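# Place the matching cover over the module on the yellow plate

## Task

Of the three covers in their holders, find the one roughly 20 mm wider than the module on the yellow base plate, and set it down on that plate so it sits over the module. The remaining two covers must stay in their holders; removing either one is a failure. The thin-walled covers flex under even gentle gripping, and any dent beyond the very faintest is a failure. The placed cover must stay in position on its own once the robot lets go.

## Robot and tools

Robot: two UR12e-type arms, left_arm and right_arm, each ending in a Robotiq 2F-85 two-finger gripper. The names are labels only, not image sides. Bases in the scene frame: left_arm at (+0.019, +0.612, 0) m, quat_wxyz (+0.997, 0, 0, +0.081); right_arm at (-0.074, -0.688, 0) m, quat_wxyz (+0.999, 0, 0, -0.038).

Scene frame: origin on the table surface midway between the arms, +z up, +x outward over the table, left_arm on the +y side. Every pose is given in this frame, positions in metres, orientation as a quaternion written w, x, y, z. Gripper frame: fingers extend along +z, pads close along y, and a flat block projects about 9 cm toward +x and rotates with the hand. end_effector_position is the spot between the pads when they are shut; closed fingertips extend about 19 mm past it (6 mm when open), and tips travel roughly 13 mm farther out as they close, so keep that clearance above surfaces. Reported hand positions can be slightly off, more at long reach.

The row: 20 numbers, always for both arms even if one is idle. Order: left x, y, z, qw, qx, qy, qz, left gripper position, force_limit, speed; then the same ten for the right arm. The seven pose numbers are an absolute target for that gripper (not an offset). Gripper numbers are each scaled -1 to 1. position: +1 fully open (85 mm), about -0.8 pads touching, -1 close until blocked. force_limit: per-pad press, roughly 20 N at -1, 128 N at 0, 235 N at +1. speed: roughly 20, 85, 150 mm/s at -1, 0, +1; faster closing adds a few newtons. Optionally 12 more numbers (0 to 1) scale joint stiffness, left six joints then right six, held until changed. To keep an arm still, resend its last reported pose and its same three gripper numbers every time; a 0 there is a real command. Keep a fixed quaternion rather than copying a drifted one.

execute_actions(actions): a list of actions; each action is a list of up to 15 rows, one per 1/30 s step, the last row repeated to fill 15 steps. Empty list just returns state and images. Each step clips the target to within 100 mm and 16 degrees of the measured pose, so distant targets take several actions. An action is rejected for both arms if any target lies over 0.6 m away along the gripper's axes; a malformed or failing first action cancels the whole call.

move(target, speed, stop_force, blocking): target is one 20-number row as above; each gripper follows a straight line to its pose, all finishing together, lasting 0.5 to 10 s. speed is the top path speed in m/s (0.002 to 0.5, default 0.25; rotation twice that in rad/s). Paths ignore obstacles and the other arm. stop_force (13 to 80 N, shared) halts an arm's path when its wrist sensor feels that much extra resistance; use it only with slow speeds, not while the gripper rotates, not within 0.2 s of the scene's start, and omit it when lifting away from something being pressed. blocking=false returns after 0.5 s while motion continues (not combinable with stop_force); then use wait or stop before other motion. Result adds a move: line with each arm's ending: done, off_target, moving, held, fault, or contact (stop_force triggered); limits=paced means a clipped pose, limits=held means some steps were blocked.



Results: a state line per arm with pose and velocities, Hand target lines (the pose currently being driven to), joint positions and torques, Wrist force and Wrist torque in the gripper's own axes (offset within about 5.5 N, noise up to 3.4 N, saturates near 100 N; force points from a pressed surface back into the arm), step readings with HELD marks, pose unreachable notes, and gripper object_status: 0 moving, 1 blocked while opening, 2 blocked while closing (a grip), 3 reached target or pads met. position_measured counts: 3 open, ~78 is 60 mm, 130 is 40 mm, 180 is 20 mm, 230 pads together. A new position value (change of 0.01 or more) is needed before new force_limit or speed applies; to soften a grip, open first.

Hazards: arms are stiff, so commanding even slightly past a firm contact can cause a fault. A joint torque at its load limit (313, 313, 142, 51.3, 51.3, 51.3 N m from shoulder to wrist 3) or an outside force of 150 N stops that arm for 10 s. Holding loads heats motors; MOTOR HOT warns from 70 °C and at 85 °C brakes engage. Don't let arms collide, don't knock anything off the table, avoid drops and slams. Grip covers gently (low force_limit, slow speed) to avoid dents. Loose objects may occasionally be nudged. Cameras are head-mounted pinhole+radial with calibration given; actual poses may differ by a couple of degrees and millimetres.

Each tool is called after "Call:" by a JSON object that holds its "fn" and its "kwargs", one argument or row to a line.

## Session

I'll start by looking at the scene.

Call:
{"fn": "execute_actions", "kwargs": {
  "actions": []
}}

Scene clock: 0.00 s.
left_arm: end_effector_position=(+0.3057, -0.2188, +0.3110) position_measured=3 object_status=3 end_effector_quat_wxyz=(+0.019, +0.518, +0.782, -0.346) end_effector_velocity=(-0.000, -0.000, +0.002) end_effector_angular_velocity=(-0.003, -0.001, -0.001) | right_arm: end_effector_position=(+0.6502, -0.5331, +0.2744) position_measured=3 object_status=3 end_effector_quat_wxyz=(-0.137, +0.763, +0.531, -0.343) end_effector_velocity=(-0.000, -0.000, -0.001) end_effector_angular_velocity=(-0.000, +0.002, -0.000)
Joint positions: left_arm=[-1.44  -1.312  1.86  -2.646 -2.067 -0.244] | right_arm=[ 0.105 -1.083  1.351 -1.093 -1.707  2.007]
Joint velocities: left_arm=[ 0.    -0.001 -0.001 -0.001 -0.001  0.   ] | right_arm=[-0.     0.001  0.001  0.    -0.     0.   ]
Joint torques (N m, as the arm reports them, + toward a larger angle): no reading
Wrist force (N, on the end effector, along its own x y z axes, offset not removed): no reading
Wrist torque (N m, same axes, about the end effector's origin, offset not removed): no reading
Hand target (left_arm): +0.306, -0.219, +0.311; +0.019, +0.518, +0.782, -0.346
Hand target (right_arm): +0.650, -0.533, +0.274; -0.137, +0.763, +0.531, -0.343
Joint stiffness scale: left_arm=[1. 1. 1. 1. 1. 1.] | right_arm=[1. 1. 1. 1. 1. 1.]

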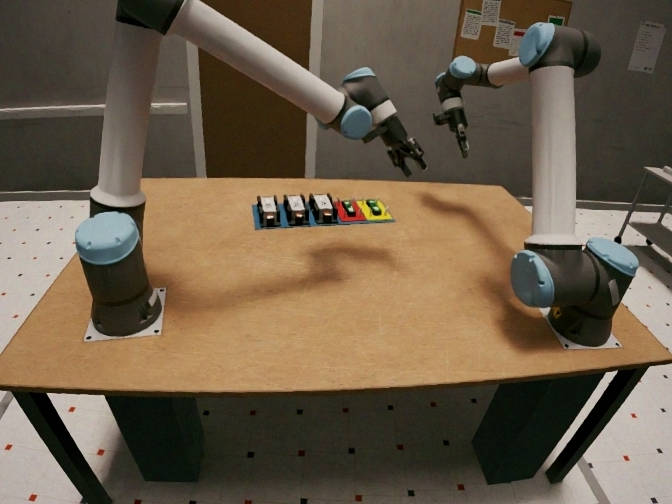

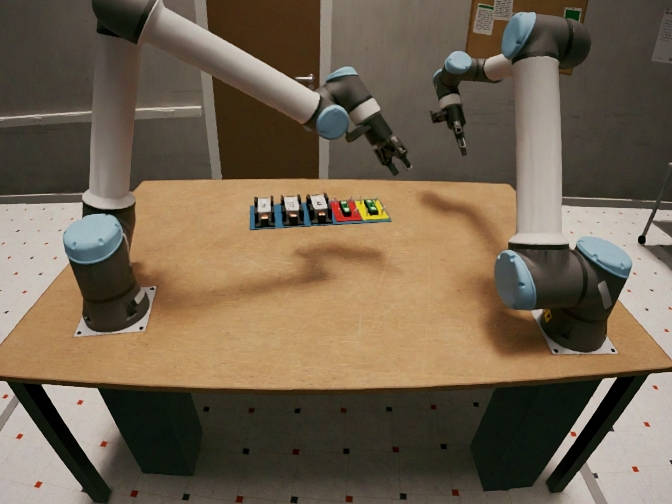

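Call:
{"fn": "zoom_image", "kwargs": {
  "camera": "cam_head_left",
  "region": [240, 180, 410, 240]
}}

Call:
{"fn": "zoom_image", "kwargs": {
  "camera": "cam_head_right",
  "region": [240, 180, 410, 240]
}}

Region (240, 180, 410, 240) of cam_head_left's 672x504 image, scaled by 2.965, with more detail than that image has; it fills the top 178 rows of this view, and the rest is white.

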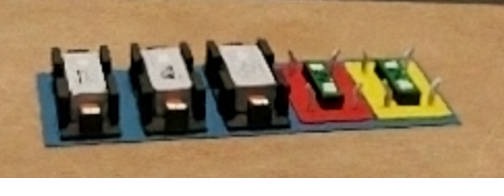

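Region (240, 180, 410, 240) of cam_head_right's 672x504 image, scaled by 2.965, with more detail than that image has; it fills the top 178 rows of this view, and the rest is white.

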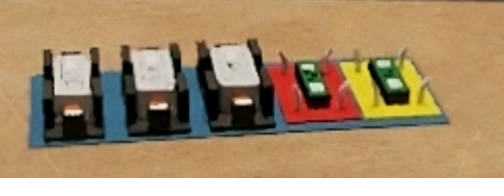

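Call:
{"fn": "zoom_image", "kwargs": {
  "camera": "cam_head_left",
  "region": [248, 185, 318, 235]
}}

Call:
{"fn": "zoom_image", "kwargs": {
  "camera": "cam_head_left",
  "region": [300, 185, 370, 235]
}}

Call:
{"fn": "zoom_image", "kwargs": {
  "camera": "cam_head_left",
  "region": [330, 185, 400, 235]
}}

Region (248, 185, 318, 235) of cam_head_left's 672x504 image, scaled by 7.200, with more detail than that image has; it fills the top 360 rows of this view, and the rest is white.

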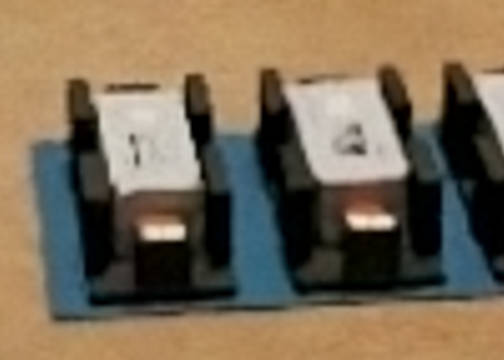

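Region (300, 185, 370, 235) of cam_head_left's 672x504 image, scaled by 7.200, with more detail than that image has; it fills the top 360 rows of this view, and the rest is white.

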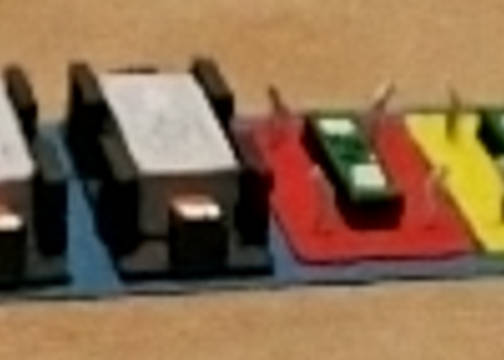

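Region (330, 185, 400, 235) of cam_head_left's 672x504 image, scaled by 7.200, with more detail than that image has; it fills the top 360 rows of this view, and the rest is white.

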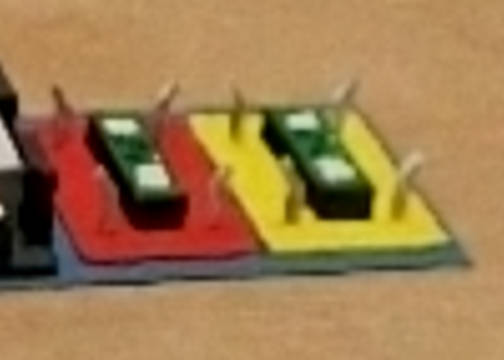

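Call:
{"fn": "zoom_image", "kwargs": {
  "camera": "cam_head_left",
  "region": [355, 190, 400, 226]
}}

Call:
{"fn": "zoom_image", "kwargs": {
  "camera": "cam_head_right",
  "region": [350, 190, 395, 226]
}}

Call:
{"fn": "zoom_image", "kwargs": {
  "camera": "cam_head_left",
  "region": [330, 190, 375, 226]
}}

Call:
{"fn": "zoom_image", "kwargs": {
  "camera": "cam_head_right",
  "region": [325, 190, 370, 226]
}}

Region (355, 190, 400, 226) of cam_head_left's 672x504 image, scaled by 11.200, with more detail than that image has; it fills the top 403 rows of this view, and the rest is white.

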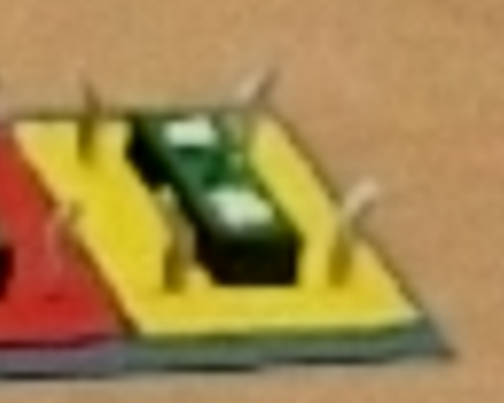

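Region (350, 190, 395, 226) of cam_head_right's 672x504 image, scaled by 11.200, with more detail than that image has; it fills the top 403 rows of this view, and the rest is white.

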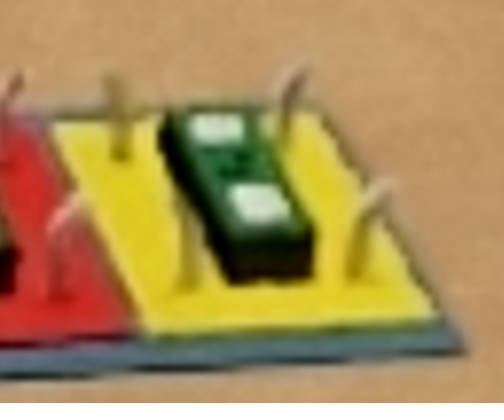

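Region (330, 190, 375, 226) of cam_head_left's 672x504 image, scaled by 11.200, with more detail than that image has; it fills the top 403 rows of this view, and the rest is white.

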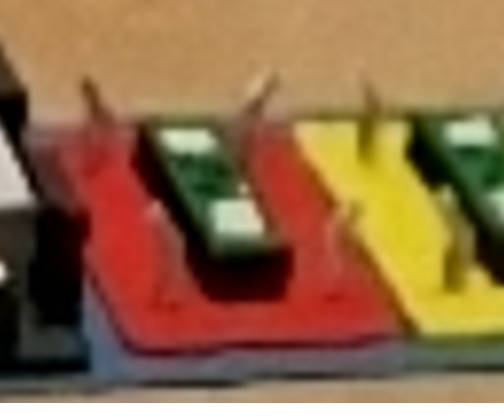

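Region (325, 190, 370, 226) of cam_head_right's 672x504 image, scaled by 11.200, with more detail than that image has; it fills the top 403 rows of this view, and the rest is white.

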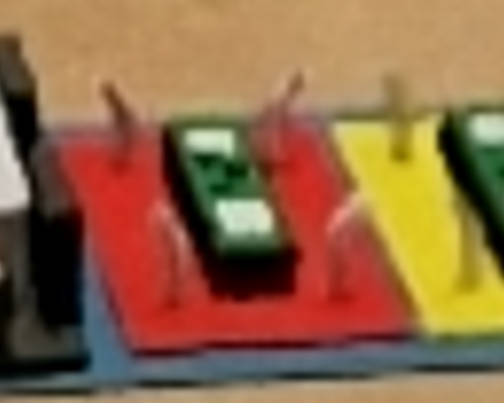

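Call:
{"fn": "zoom_image", "kwargs": {
  "camera": "cam_head_left",
  "region": [250, 190, 295, 232]
}}

Call:
{"fn": "zoom_image", "kwargs": {
  "camera": "cam_head_left",
  "region": [275, 190, 320, 232]
}}

Call:
{"fn": "zoom_image", "kwargs": {
  "camera": "cam_head_left",
  "region": [300, 190, 345, 232]
}}

Call:
{"fn": "zoom_image", "kwargs": {
  "camera": "cam_head_right",
  "region": [245, 190, 290, 232]
}}

Call:
{"fn": "zoom_image", "kwargs": {
  "camera": "cam_head_right",
  "region": [270, 190, 315, 232]
}}

Call:
{"fn": "zoom_image", "kwargs": {
  "camera": "cam_head_right",
  "region": [295, 190, 340, 232]
}}

Region (250, 190, 295, 232) of cam_head_left's 672x504 image, scaled by 11.200, with more detail than that image has; it fills the top 470 rows of this view, and the rest is white.

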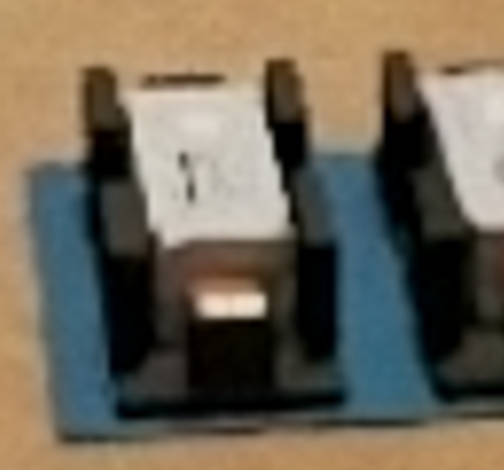

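Region (275, 190, 320, 232) of cam_head_left's 672x504 image, scaled by 11.200, with more detail than that image has; it fills the top 470 rows of this view, and the rest is white.

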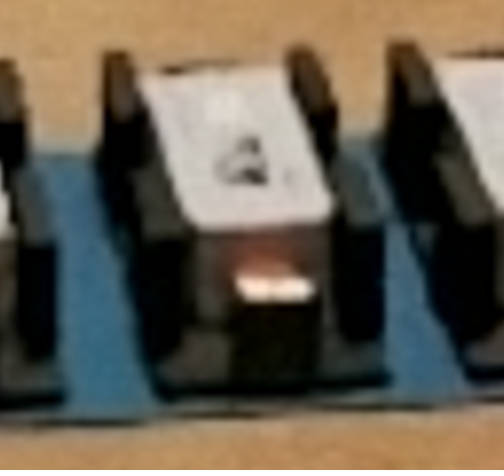

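Region (300, 190, 345, 232) of cam_head_left's 672x504 image, scaled by 11.200, with more detail than that image has; it fills the top 470 rows of this view, and the rest is white.

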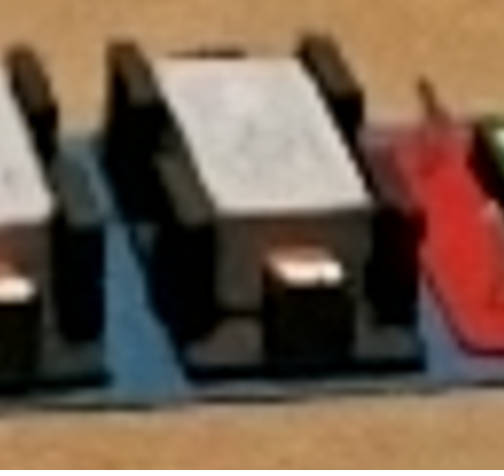

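Region (245, 190, 290, 232) of cam_head_right's 672x504 image, scaled by 11.200, with more detail than that image has; it fills the top 470 rows of this view, and the rest is white.

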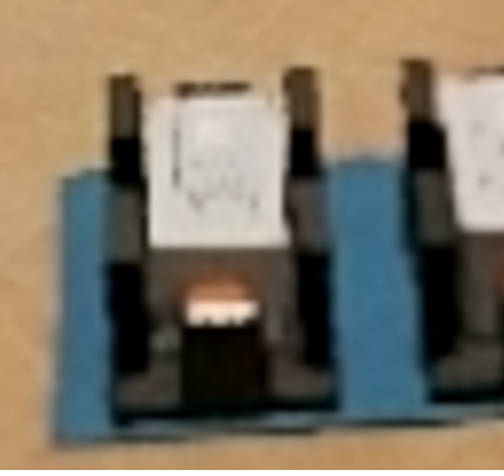

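Region (270, 190, 315, 232) of cam_head_right's 672x504 image, scaled by 11.200, with more detail than that image has; it fills the top 470 rows of this view, and the rest is white.

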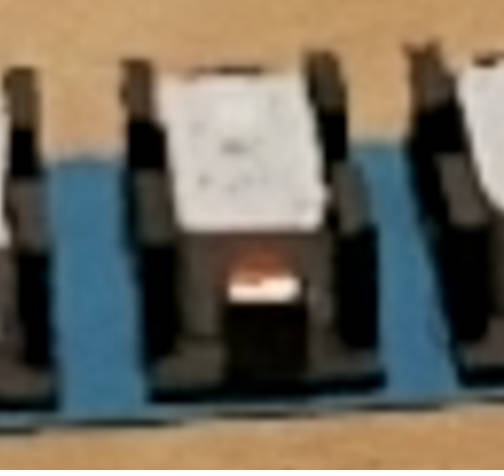

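Region (295, 190, 340, 232) of cam_head_right's 672x504 image, scaled by 11.200, with more detail than that image has; it fills the top 470 rows of this view, and the rest is white.

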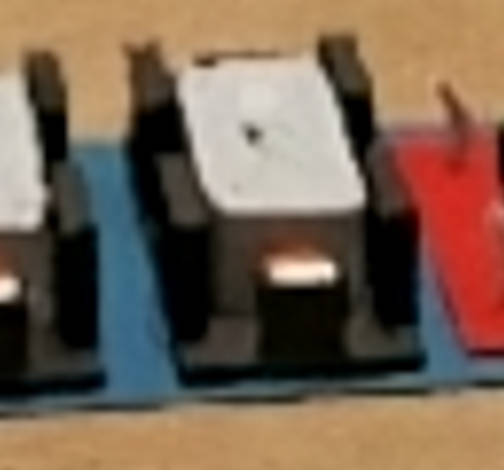

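Call:
{"fn": "zoom_image", "kwargs": {
  "camera": "cam_head_left",
  "region": [370, 110, 490, 190]
}}

Call:
{"fn": "zoom_image", "kwargs": {
  "camera": "cam_head_right",
  "region": [360, 110, 480, 190]
}}

Region (370, 110, 490, 190) of cam_head_left's 672x504 image, scaled by 4.200, with more detail than that image has.

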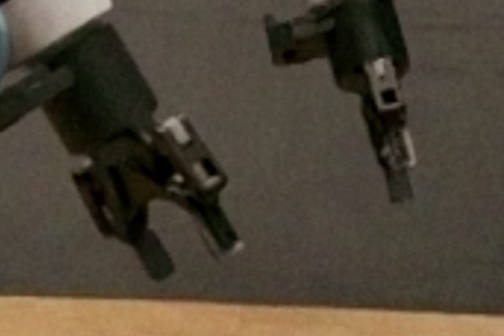

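Region (360, 110, 480, 190) of cam_head_right's 672x504 image, scaled by 4.200, with more detail than that image has.

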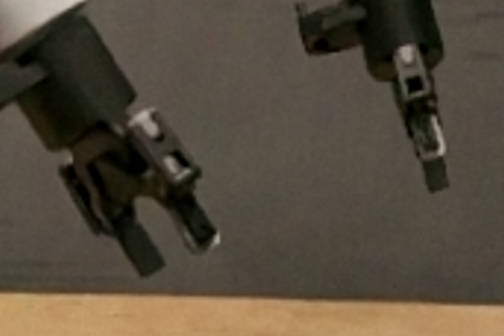

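Call:
{"fn": "zoom_image", "kwargs": {
  "camera": "cam_head_left",
  "region": [70, 270, 190, 350]
}}

Call:
{"fn": "zoom_image", "kwargs": {
  "camera": "cam_head_right",
  "region": [60, 270, 180, 350]
}}

Call:
{"fn": "zoom_image", "kwargs": {
  "camera": "cam_head_left",
  "region": [520, 280, 640, 360]
}}

Call:
{"fn": "zoom_image", "kwargs": {
  "camera": "cam_head_right",
  "region": [520, 285, 640, 365]
}}

Region (70, 270, 190, 350) of cam_head_left's 672x504 image, scaled by 4.200, with more detail than that image has.

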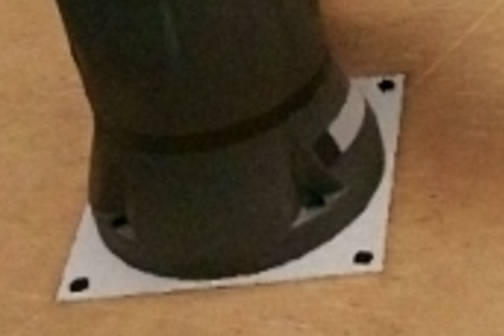

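Region (60, 270, 180, 350) of cam_head_right's 672x504 image, scaled by 4.200, with more detail than that image has.

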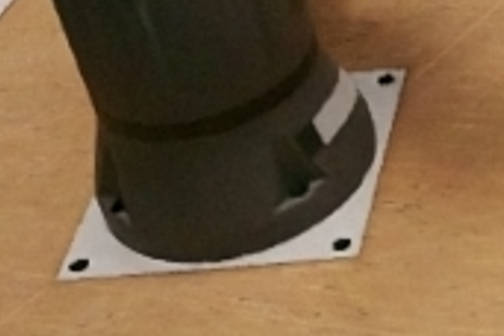

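Region (520, 280, 640, 360) of cam_head_left's 672x504 image, scaled by 4.200, with more detail than that image has.

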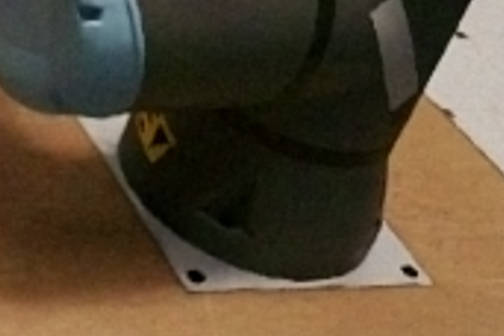

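Region (520, 285, 640, 365) of cam_head_right's 672x504 image, scaled by 4.200, with more detail than that image has.

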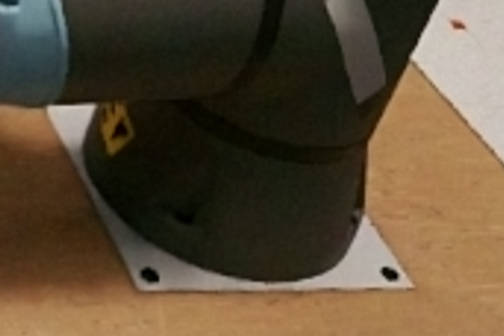

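Call:
{"fn": "move", "kwargs": {
  "target": [0.603, 0.138, 0.12, 0, -0.0663, 0.9978, 0, 1, -1, 0, 0.6465, -0.188, 0.11, 0, 0.9978, 0.0663, 0, 0.31, -1, 0],
  "speed": 0.3
}}

Scene clock: 21.63 s.
left_arm: end_effector_position=(+0.6011, +0.1390, +0.1200) position_measured=3 object_status=3 end_effector_quat_wxyz=(-0.001, -0.065, +0.998, -0.000) end_effector_velocity=(-0.000, +0.002, -0.001) end_effector_angular_velocity=(+0.005, +0.001, +0.005) | right_arm: end_effector_position=(+0.6479, -0.1870, +0.1135) position_measured=90 object_status=3 end_effector_quat_wxyz=(-0.001, +0.998, +0.068, +0.001) end_effector_velocity=(+0.003, -0.002, +0.001) end_effector_angular_velocity=(-0.005, -0.009, -0.013)
Joint positions: left_arm=[-1.079 -1.301  1.974 -2.244 -1.573 -1.046] | right_arm=[ 0.483 -1.116  1.717 -2.175 -1.569  3.412]
Joint velocities: left_arm=[ 0.001  0.     0.     0.004  0.002 -0.004] | right_arm=[-0.001 -0.    -0.    -0.006 -0.009  0.012]
Joint torques (N m, as the arm reports them, + toward a larger angle): left_arm=[ -1.72 -55.99 -45.14  -3.9    0.73  -0.11] | right_arm=[ -1.89 -80.25 -39.86  -5.38  -0.94  -0.32]
Wrist force (N, on the end effector, along its own x y z axes, offset not removed): left_arm=[-2.5 0.0 0.3] | right_arm=[-1.4 -1.5 0.0]
Wrist torque (N m, same axes, about the end effector's origin, offset not removed): left_arm=[-0.04 0.42 0.16] | right_arm=[-0.08 0.26 0.07]
Hand target (left_arm): +0.603, +0.138, +0.120; -0.000, -0.066, +0.998, +0.000
Hand target (right_arm): +0.647, -0.188, +0.110; -0.000, +0.998, +0.067, -0.000
Off the commanded pose (left_arm): 0.002 m, 0 deg.
Off the commanded pose (right_arm): 0.004 m, 0 deg.
Joint stiffness scale: left_arm=[1. 1. 1. 1. 1. 1.] | right_arm=[1. 1. 1. 1. 1. 1.]
move: off_target (right_arm)

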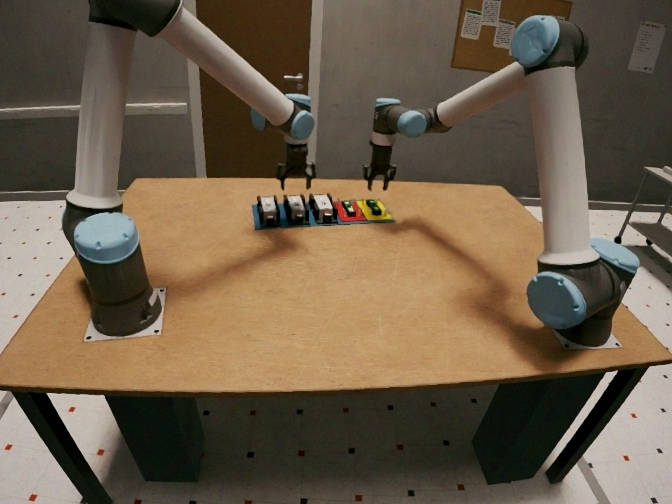

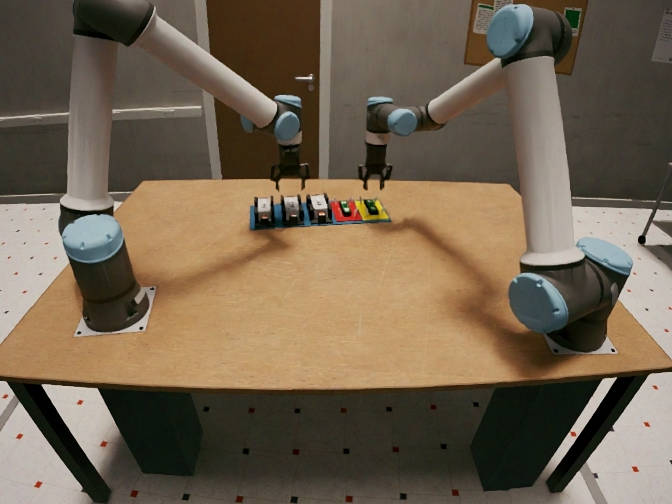

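Call:
{"fn": "zoom_image", "kwargs": {
  "camera": "cam_head_left",
  "region": [265, 165, 335, 232]
}}

Call:
{"fn": "zoom_image", "kwargs": {
  "camera": "cam_head_right",
  "region": [260, 165, 330, 232]
}}

Call:
{"fn": "zoom_image", "kwargs": {
  "camera": "cam_head_left",
  "region": [340, 165, 410, 232]
}}

Call:
{"fn": "zoom_image", "kwargs": {
  "camera": "cam_head_right",
  "region": [335, 165, 405, 232]
}}

Region (265, 165, 335, 232) of cam_head_left's 672x504 image, scaled by 7.200, with more detail than that image has; it fills the top 482 rows of this view, and the rest is white.

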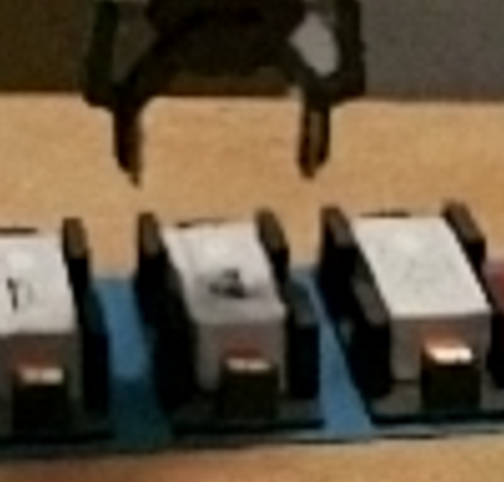

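Region (260, 165, 330, 232) of cam_head_right's 672x504 image, scaled by 7.200, with more detail than that image has; it fills the top 482 rows of this view, and the rest is white.

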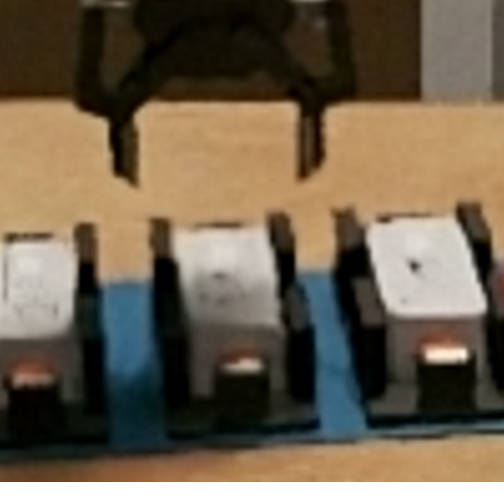

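Region (340, 165, 410, 232) of cam_head_left's 672x504 image, scaled by 7.200, with more detail than that image has; it fills the top 482 rows of this view, and the rest is white.

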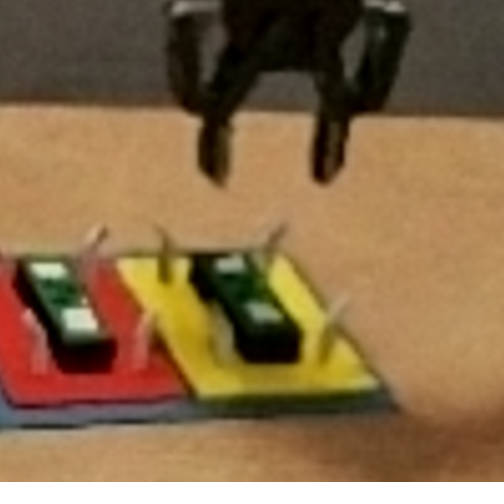

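Region (335, 165, 405, 232) of cam_head_right's 672x504 image, scaled by 7.200, with more detail than that image has; it fills the top 482 rows of this view, and the rest is white.

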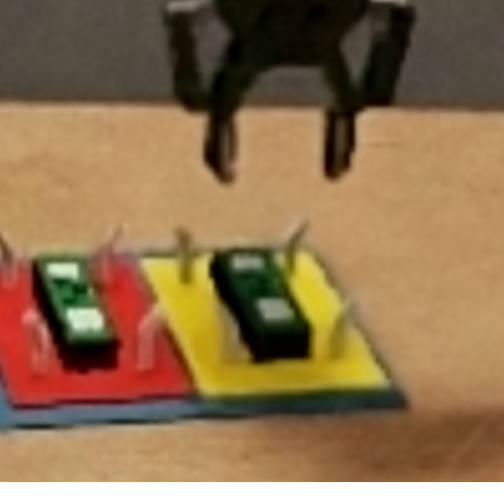

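Call:
{"fn": "move", "kwargs": {
  "target": [0.607, 0.1355, 0.072, 0, -0.0663, 0.9978, 0, 1, -1, 0, 0.650, -0.1855, 0.058, 0, 0.9978, 0.0663, 0, 0.31, -1, 0],
  "speed": 0.1
}}

Scene clock: 26.97 s.
left_arm: end_effector_position=(+0.6064, +0.1333, +0.0739) position_measured=3 object_status=3 end_effector_quat_wxyz=(-0.000, -0.066, +0.998, -0.001) end_effector_velocity=(+0.003, -0.002, +0.002) end_effector_angular_velocity=(-0.010, -0.008, +0.002) | right_arm: end_effector_position=(+0.6516, -0.1858, +0.0597) position_measured=90 object_status=3 end_effector_quat_wxyz=(-0.001, +0.998, +0.066, +0.000) end_effector_velocity=(+0.003, +0.002, +0.001) end_effector_angular_velocity=(+0.005, -0.009, -0.001)
Joint positions: left_arm=[-1.078 -1.237  1.99  -2.325 -1.572 -1.047] | right_arm=[ 0.483 -1.057  1.739 -2.253 -1.57   3.416]
Joint velocities: left_arm=[ 0.002 -0.001  0.    -0.011 -0.     0.001] | right_arm=[ 0.    -0.    -0.    -0.01   0.002  0.001]
Joint torques (N m, as the arm reports them, + toward a larger angle): left_arm=[  2.   -60.61 -37.66  -5.28   0.49   0.61] | right_arm=[  0.7  -83.23 -39.93  -5.27  -0.81   0.43]
Wrist force (N, on the end effector, along its own x y z axes, offset not removed): left_arm=[-4.5 -0.2 -2.3] | right_arm=[-2.8 -3.3 1.4]
Wrist torque (N m, same axes, about the end effector's origin, offset not removed): left_arm=[-0.06 0.74 0.12] | right_arm=[-0.51 0.64 0.16]
Hand target (left_arm): +0.607, +0.135, +0.072; -0.000, -0.066, +0.998, +0.000
Hand target (right_arm): +0.650, -0.185, +0.058; -0.000, +0.998, +0.066, -0.000
Off the commanded pose (left_arm): 0.003 m, 0 deg.
Off the commanded pose (right_arm): 0.002 m, 0 deg.
Joint stiffness scale: left_arm=[1. 1. 1. 1. 1. 1.] | right_arm=[1. 1. 1. 1. 1. 1.]
move: done

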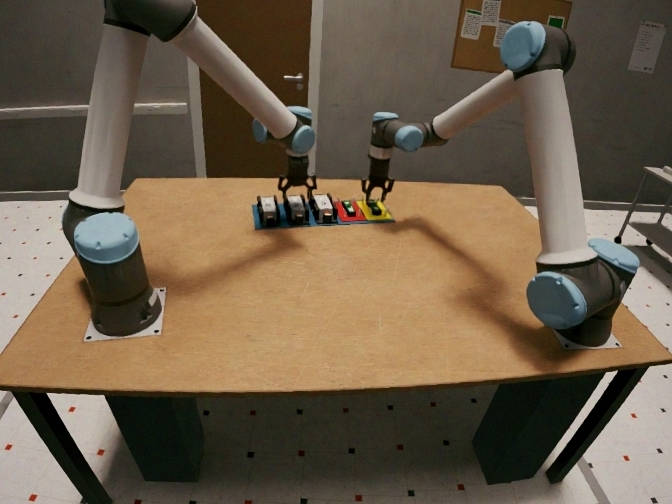

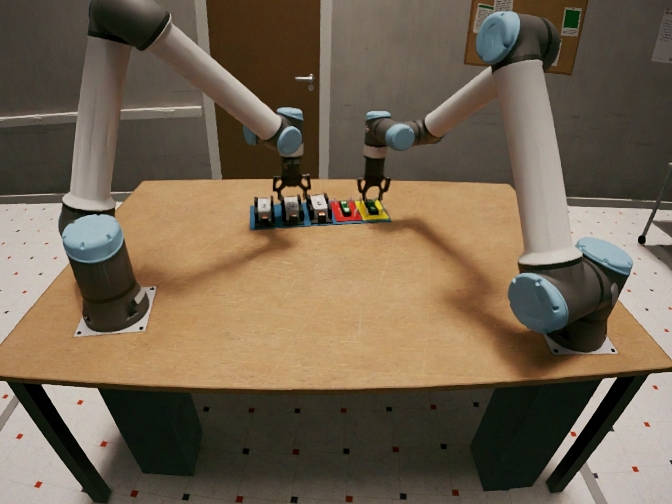

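Call:
{"fn": "zoom_image", "kwargs": {
  "camera": "cam_head_left",
  "region": [270, 175, 326, 231]
}}

Call:
{"fn": "zoom_image", "kwargs": {
  "camera": "cam_head_right",
  "region": [265, 175, 321, 231]
}}

Call:
{"fn": "zoom_image", "kwargs": {
  "camera": "cam_head_left",
  "region": [345, 172, 401, 228]
}}

Call:
{"fn": "zoom_image", "kwargs": {
  "camera": "cam_head_right",
  "region": [342, 172, 398, 228]
}}

Region (270, 175, 326, 231) of cam_head_left's 672x504 image, scaled by 9.000, with more detail than that image has.

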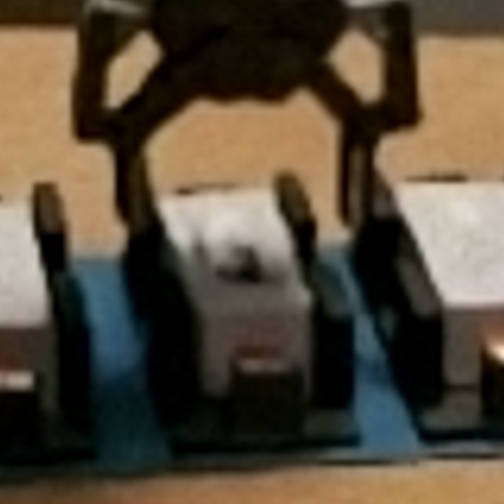

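Region (265, 175, 321, 231) of cam_head_right's 672x504 image, scaled by 9.000, with more detail than that image has.

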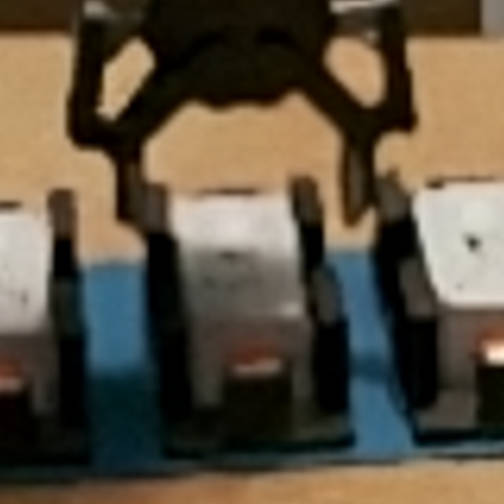

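Region (345, 172, 401, 228) of cam_head_left's 672x504 image, scaled by 9.000, with more detail than that image has.

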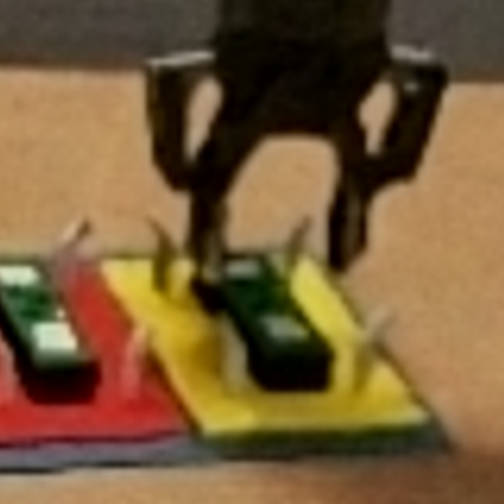

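Region (342, 172, 398, 228) of cam_head_right's 672x504 image, scaled by 9.000, with more detail than that image has.

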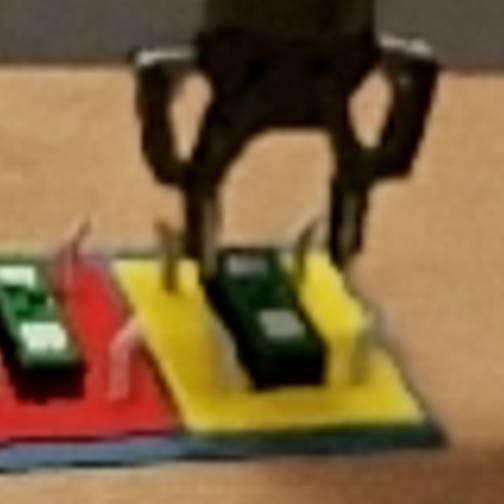

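Call:
{"fn": "move", "kwargs": {
  "target": [0.607, 0.137, 0.046, 0, -0.0663, 0.9978, 0, 1, -1, 0, 0.650, -0.1855, 0.033, 0, 0.9978, 0.0663, 0, 0.31, -1, 0],
  "speed": 0.03,
  "stop_force": 15
}}

Scene clock: 30.20 s.
left_arm: end_effector_position=(+0.6071, +0.1340, +0.0491) position_measured=3 object_status=3 end_effector_quat_wxyz=(+0.001, -0.066, +0.998, -0.002) end_effector_velocity=(+0.001, -0.002, +0.001) end_effector_angular_velocity=(-0.006, -0.004, +0.000) | right_arm: end_effector_position=(+0.6530, -0.1852, +0.0369) position_measured=90 object_status=3 end_effector_quat_wxyz=(-0.001, +0.998, +0.066, +0.002) end_effector_velocity=(+0.001, +0.001, +0.001) end_effector_angular_velocity=(+0.002, -0.005, +0.000)
Joint positions: left_arm=[-1.077 -1.206  2.005 -2.374 -1.572 -1.046] | right_arm=[ 0.483 -1.032  1.749 -2.293 -1.57   3.416]
Joint velocities: left_arm=[-0.     0.    -0.001 -0.005 -0.    -0.   ] | right_arm=[ 0.    -0.001 -0.    -0.004  0.    -0.   ]
Joint torques (N m, as the arm reports them, + toward a larger angle): left_arm=[ -0.33 -60.24 -34.55  -5.92   0.85   0.79] | right_arm=[ -0.18 -79.1  -35.82  -5.18  -0.66  -0.02]
Wrist force (N, on the end effector, along its own x y z axes, offset not removed): left_arm=[-3.3 1.6 -0.4] | right_arm=[-1.3 -2.5 1.0]
Wrist torque (N m, same axes, about the end effector's origin, offset not removed): left_arm=[0.24 0.55 0.11] | right_arm=[-0.32 0.27 0.11]
Hand target (left_arm): +0.607, +0.137, +0.046; -0.000, -0.066, +0.998, +0.000
Hand target (right_arm): +0.650, -0.185, +0.033; +0.000, +0.998, +0.066, -0.000
Off the commanded pose (left_arm): 0.004 m, 0 deg.
Off the commanded pose (right_arm): 0.005 m, 0 deg.
Joint stiffness scale: left_arm=[1. 1. 1. 1. 1. 1.] | right_arm=[1. 1. 1. 1. 1. 1.]
move: off_target (left_arm, right_arm)

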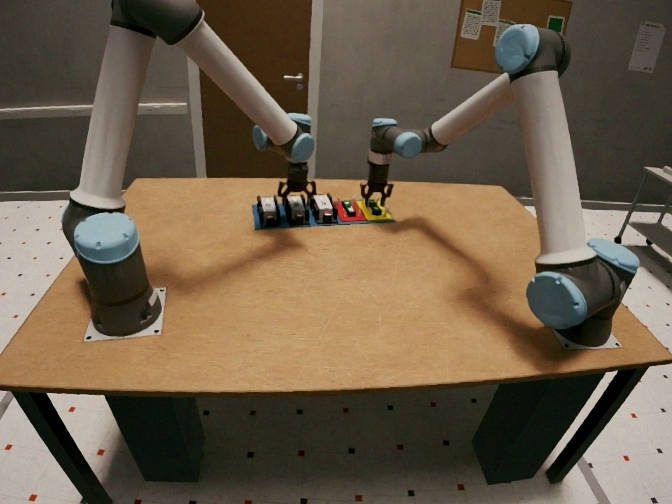

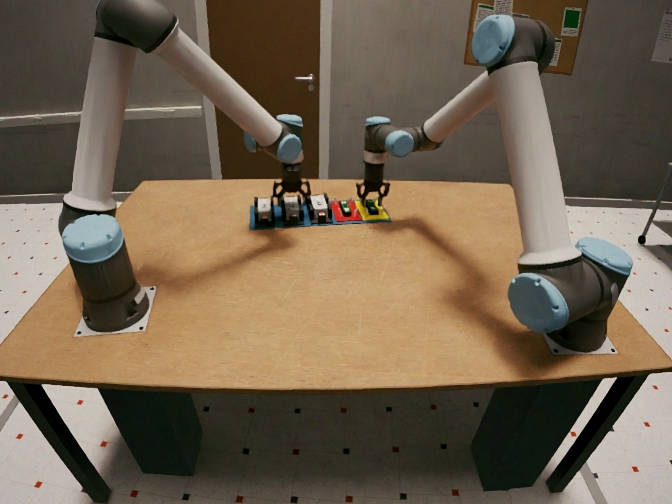

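Call:
{"fn": "zoom_image", "kwargs": {
  "camera": "cam_head_left",
  "region": [270, 175, 326, 231]
}}

Call:
{"fn": "zoom_image", "kwargs": {
  "camera": "cam_head_right",
  "region": [265, 175, 321, 231]
}}

Call:
{"fn": "zoom_image", "kwargs": {
  "camera": "cam_head_left",
  "region": [345, 172, 401, 228]
}}

Call:
{"fn": "zoom_image", "kwargs": {
  "camera": "cam_head_right",
  "region": [342, 172, 398, 228]
}}

Region (270, 175, 326, 231) of cam_head_left's 672x504 image, scaled by 9.000, with more detail than that image has.

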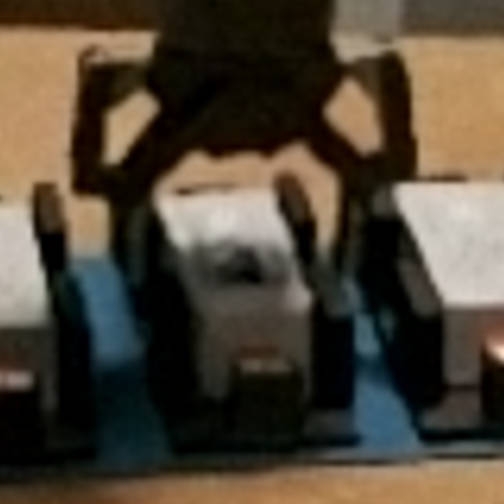

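Region (265, 175, 321, 231) of cam_head_right's 672x504 image, scaled by 9.000, with more detail than that image has.

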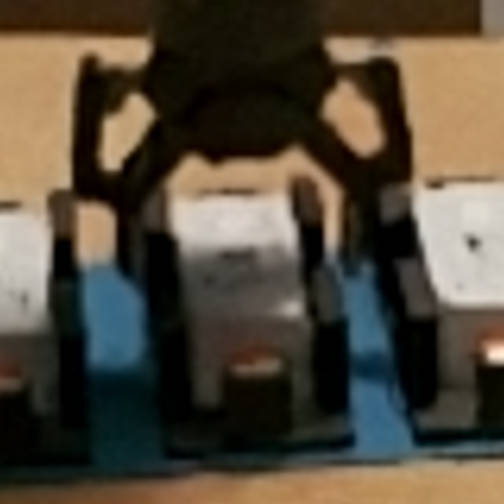

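Region (345, 172, 401, 228) of cam_head_left's 672x504 image, scaled by 9.000, with more detail than that image has.

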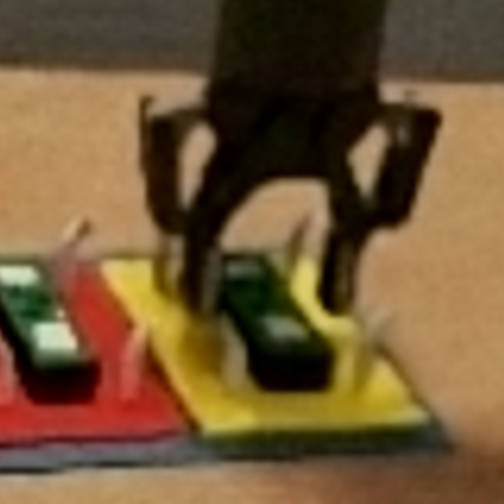

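Region (342, 172, 398, 228) of cam_head_right's 672x504 image, scaled by 9.000, with more detail than that image has.

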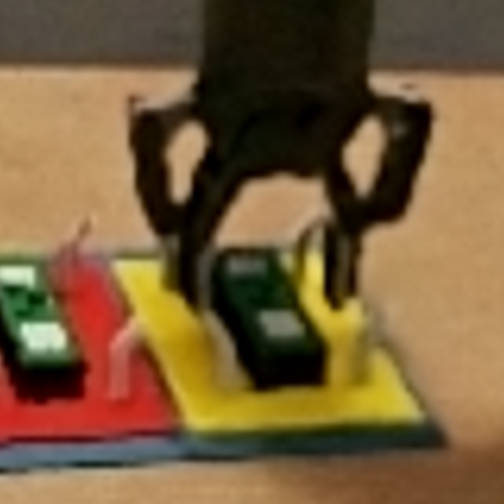

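Call:
{"fn": "execute_actions", "kwargs": {
  "actions": [
    [[0.607, 0.138, 0.046, 0, -0.0663, 0.9978, 0, 0.46, -1, -0.3, 0.650, -0.1855, 0.031, 0, 0.9978, 0.0663, 0, 0.05, -1, -0.3]],
    [[0.607, 0.138, 0.046, 0, -0.0663, 0.9978, 0, 0.46, -1, -0.3, 0.650, -0.1855, 0.031, 0, 0.9978, 0.0663, 0, -1, -1, -1]]
  ]
}}

Scene clock: 31.97 s.
left_arm: end_effector_position=(+0.6073, +0.1348, +0.0488) position_measured=71 object_status=3 end_effector_quat_wxyz=(+0.001, -0.066, +0.998, -0.002) end_effector_velocity=(-0.000, +0.000, -0.001) end_effector_angular_velocity=(+0.001, +0.001, -0.001) | right_arm: end_effector_position=(+0.6534, -0.1850, +0.0354) position_measured=144 object_status=0 end_effector_quat_wxyz=(-0.001, +0.998, +0.066, +0.003) end_effector_velocity=(+0.001, -0.001, +0.001) end_effector_angular_velocity=(-0.001, -0.002, -0.001)
Joint positions: left_arm=[-1.076 -1.206  2.006 -2.375 -1.572 -1.045] | right_arm=[ 0.483 -1.03   1.75  -2.296 -1.57   3.416]
Joint velocities: left_arm=[-0.     0.     0.001 -0.    -0.     0.001] | right_arm=[-0.001 -0.001 -0.    -0.001 -0.002  0.   ]
Joint torques (N m, as the arm reports them, + toward a larger angle): left_arm=[  0.63 -61.51 -34.3   -6.05   0.75   0.62] | right_arm=[ -0.05 -82.44 -34.4   -5.73  -0.49   0.68]
Wrist force (N, on the end effector, along its own x y z axes, offset not removed): left_arm=[-3.0 -1.6 0.2] | right_arm=[-0.2 -2.1 0.9]
Wrist torque (N m, same axes, about the end effector's origin, offset not removed): left_arm=[-0.33 0.41 0.17] | right_arm=[-0.15 0.09 0.16]
Hand target (left_arm): +0.607, +0.138, +0.046; -0.000, -0.066, +0.998, +0.000
Hand target (right_arm): +0.650, -0.186, +0.031; +0.000, +0.998, +0.066, -0.000
Off the commanded pose (left_arm): 0.004 m, 0 deg.
Off the commanded pose (right_arm): 0.006 m, 0 deg.
Joint stiffness scale: left_arm=[1. 1. 1. 1. 1. 1.] | right_arm=[1. 1. 1. 1. 1. 1.]
Step readings (end_effector_position; steps 1 to 15: 1st action; 16 to 30: 2nd action):
0: left_arm (+0.6072, +0.1338, +0.0492) | right_arm (+0.6532, -0.1851, +0.0370)
1: left_arm (+0.6072, +0.1338, +0.0492) | right_arm (+0.6532, -0.1851, +0.0370)
2: left_arm (+0.6072, +0.1338, +0.0492) | right_arm (+0.6532, -0.1851, +0.0370)
4: left_arm (+0.6073, +0.1339, +0.0492) | right_arm (+0.6534, -0.1850, +0.0370)
8: left_arm (+0.6073, +0.1344, +0.0490) | right_arm (+0.6536, -0.1849, +0.0365)
15: left_arm (+0.6073, +0.1348, +0.0488) | right_arm (+0.6534, -0.1850, +0.0354)
16: left_arm (+0.6073, +0.1348, +0.0488) | right_arm (+0.6534, -0.1850, +0.0354)
17: left_arm (+0.6073, +0.1348, +0.0488) | right_arm (+0.6534, -0.1850, +0.0354)
19: left_arm (+0.6073, +0.1348, +0.0488) | right_arm (+0.6534, -0.1850, +0.0354)
23: left_arm (+0.6073, +0.1348, +0.0488) | right_arm (+0.6534, -0.1850, +0.0354)
30: end_effector_position above

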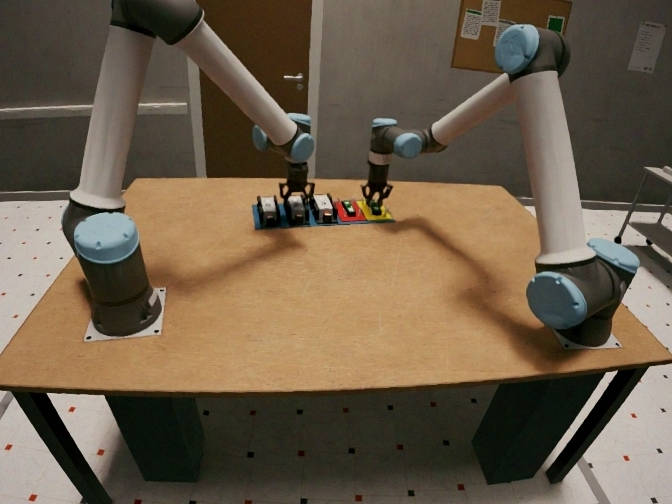

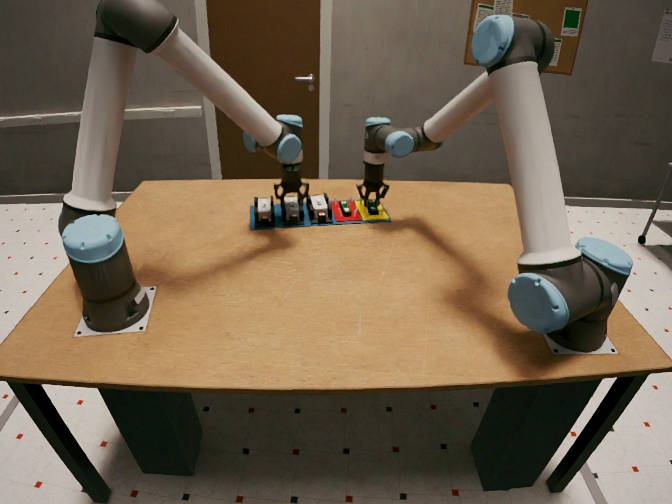

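The left fingers entered the holder slot freely. Checking the right gripper's final reading on the module.

Call:
{"fn": "execute_actions", "kwargs": {
  "actions": []
}}

Call:
{"fn": "zoom_image", "kwargs": {
  "camera": "cam_head_right",
  "region": [265, 175, 321, 231]
}}

Call:
{"fn": "zoom_image", "kwargs": {
  "camera": "cam_head_left",
  "region": [270, 175, 326, 231]
}}

Scene clock: 33.50 s.
left_arm: end_effector_position=(+0.6073, +0.1348, +0.0488) position_measured=71 object_status=3 end_effector_quat_wxyz=(+0.001, -0.066, +0.998, -0.002) end_effector_velocity=(+0.000, -0.001, +0.000) end_effector_angular_velocity=(-0.001, -0.001, -0.001) | right_arm: end_effector_position=(+0.6534, -0.1850, +0.0354) position_measured=146 object_status=2 end_effector_quat_wxyz=(-0.001, +0.998, +0.066, +0.003) end_effector_velocity=(+0.000, -0.000, -0.000) end_effector_angular_velocity=(+0.000, +0.001, -0.001)
Joint positions: left_arm=[-1.076 -1.206  2.006 -2.375 -1.572 -1.045] | right_arm=[ 0.483 -1.03   1.75  -2.296 -1.57   3.416]
Joint velocities: left_arm=[-0.     0.    -0.001 -0.001  0.     0.001] | right_arm=[-0.001  0.    -0.     0.001  0.     0.   ]
Joint torques (N m, as the arm reports them, + toward a larger angle): left_arm=[  0.88 -60.09 -33.45  -5.56   0.63   0.99] | right_arm=[ -3.17 -81.09 -37.64  -5.91  -0.52  -0.09]
Wrist force (N, on the end effector, along its own x y z axes, offset not removed): left_arm=[-2.0 0.6 -1.8] | right_arm=[-6.3 -1.5 -4.8]
Wrist torque (N m, same axes, about the end effector's origin, offset not removed): left_arm=[0.11 0.37 0.06] | right_arm=[-0.19 0.59 0.10]
Hand target (left_arm): +0.607, +0.138, +0.046; -0.000, -0.066, +0.998, +0.000
Hand target (right_arm): +0.650, -0.186, +0.031; +0.000, +0.998, +0.066, -0.000
Off the commanded pose (left_arm): 0.004 m, 0 deg.
Off the commanded pose (right_arm): 0.006 m, 0 deg.
Joint stiffness scale: left_arm=[1. 1. 1. 1. 1. 1.] | right_arm=[1. 1. 1. 1. 1. 1.]

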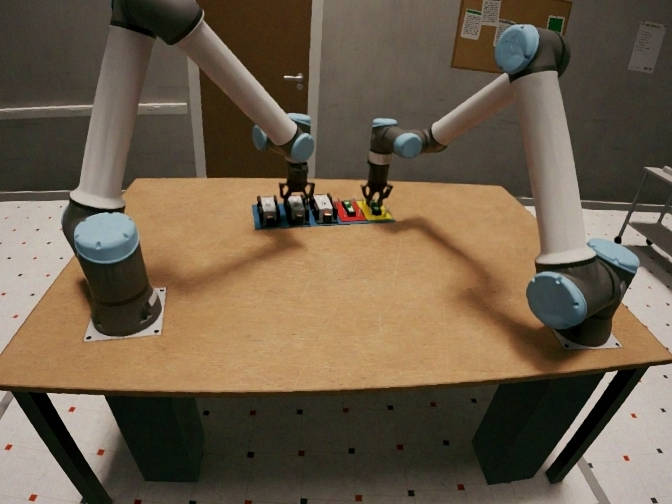

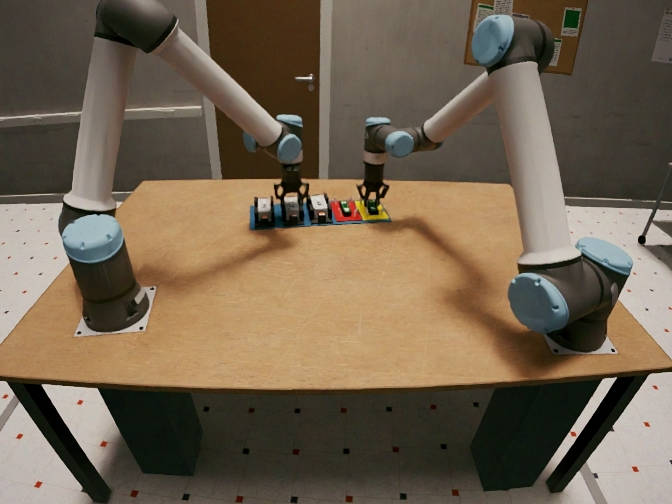

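Region (265, 175, 321, 231) of cam_head_right's 672x504 image, scaled by 9.000, with more detail than that image has.

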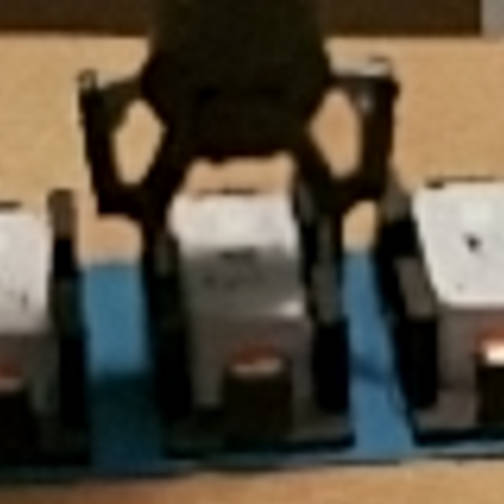

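Region (270, 175, 326, 231) of cam_head_left's 672x504 image, scaled by 9.000, with more detail than that image has.

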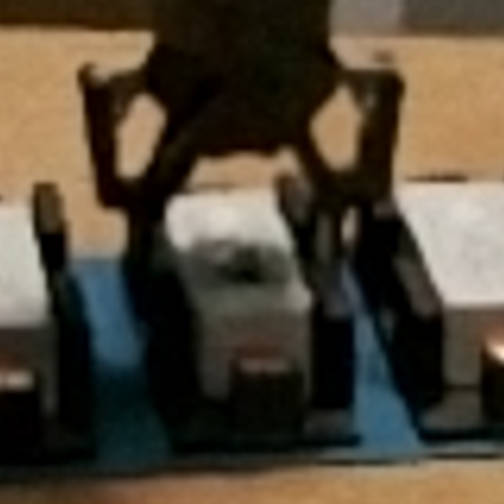

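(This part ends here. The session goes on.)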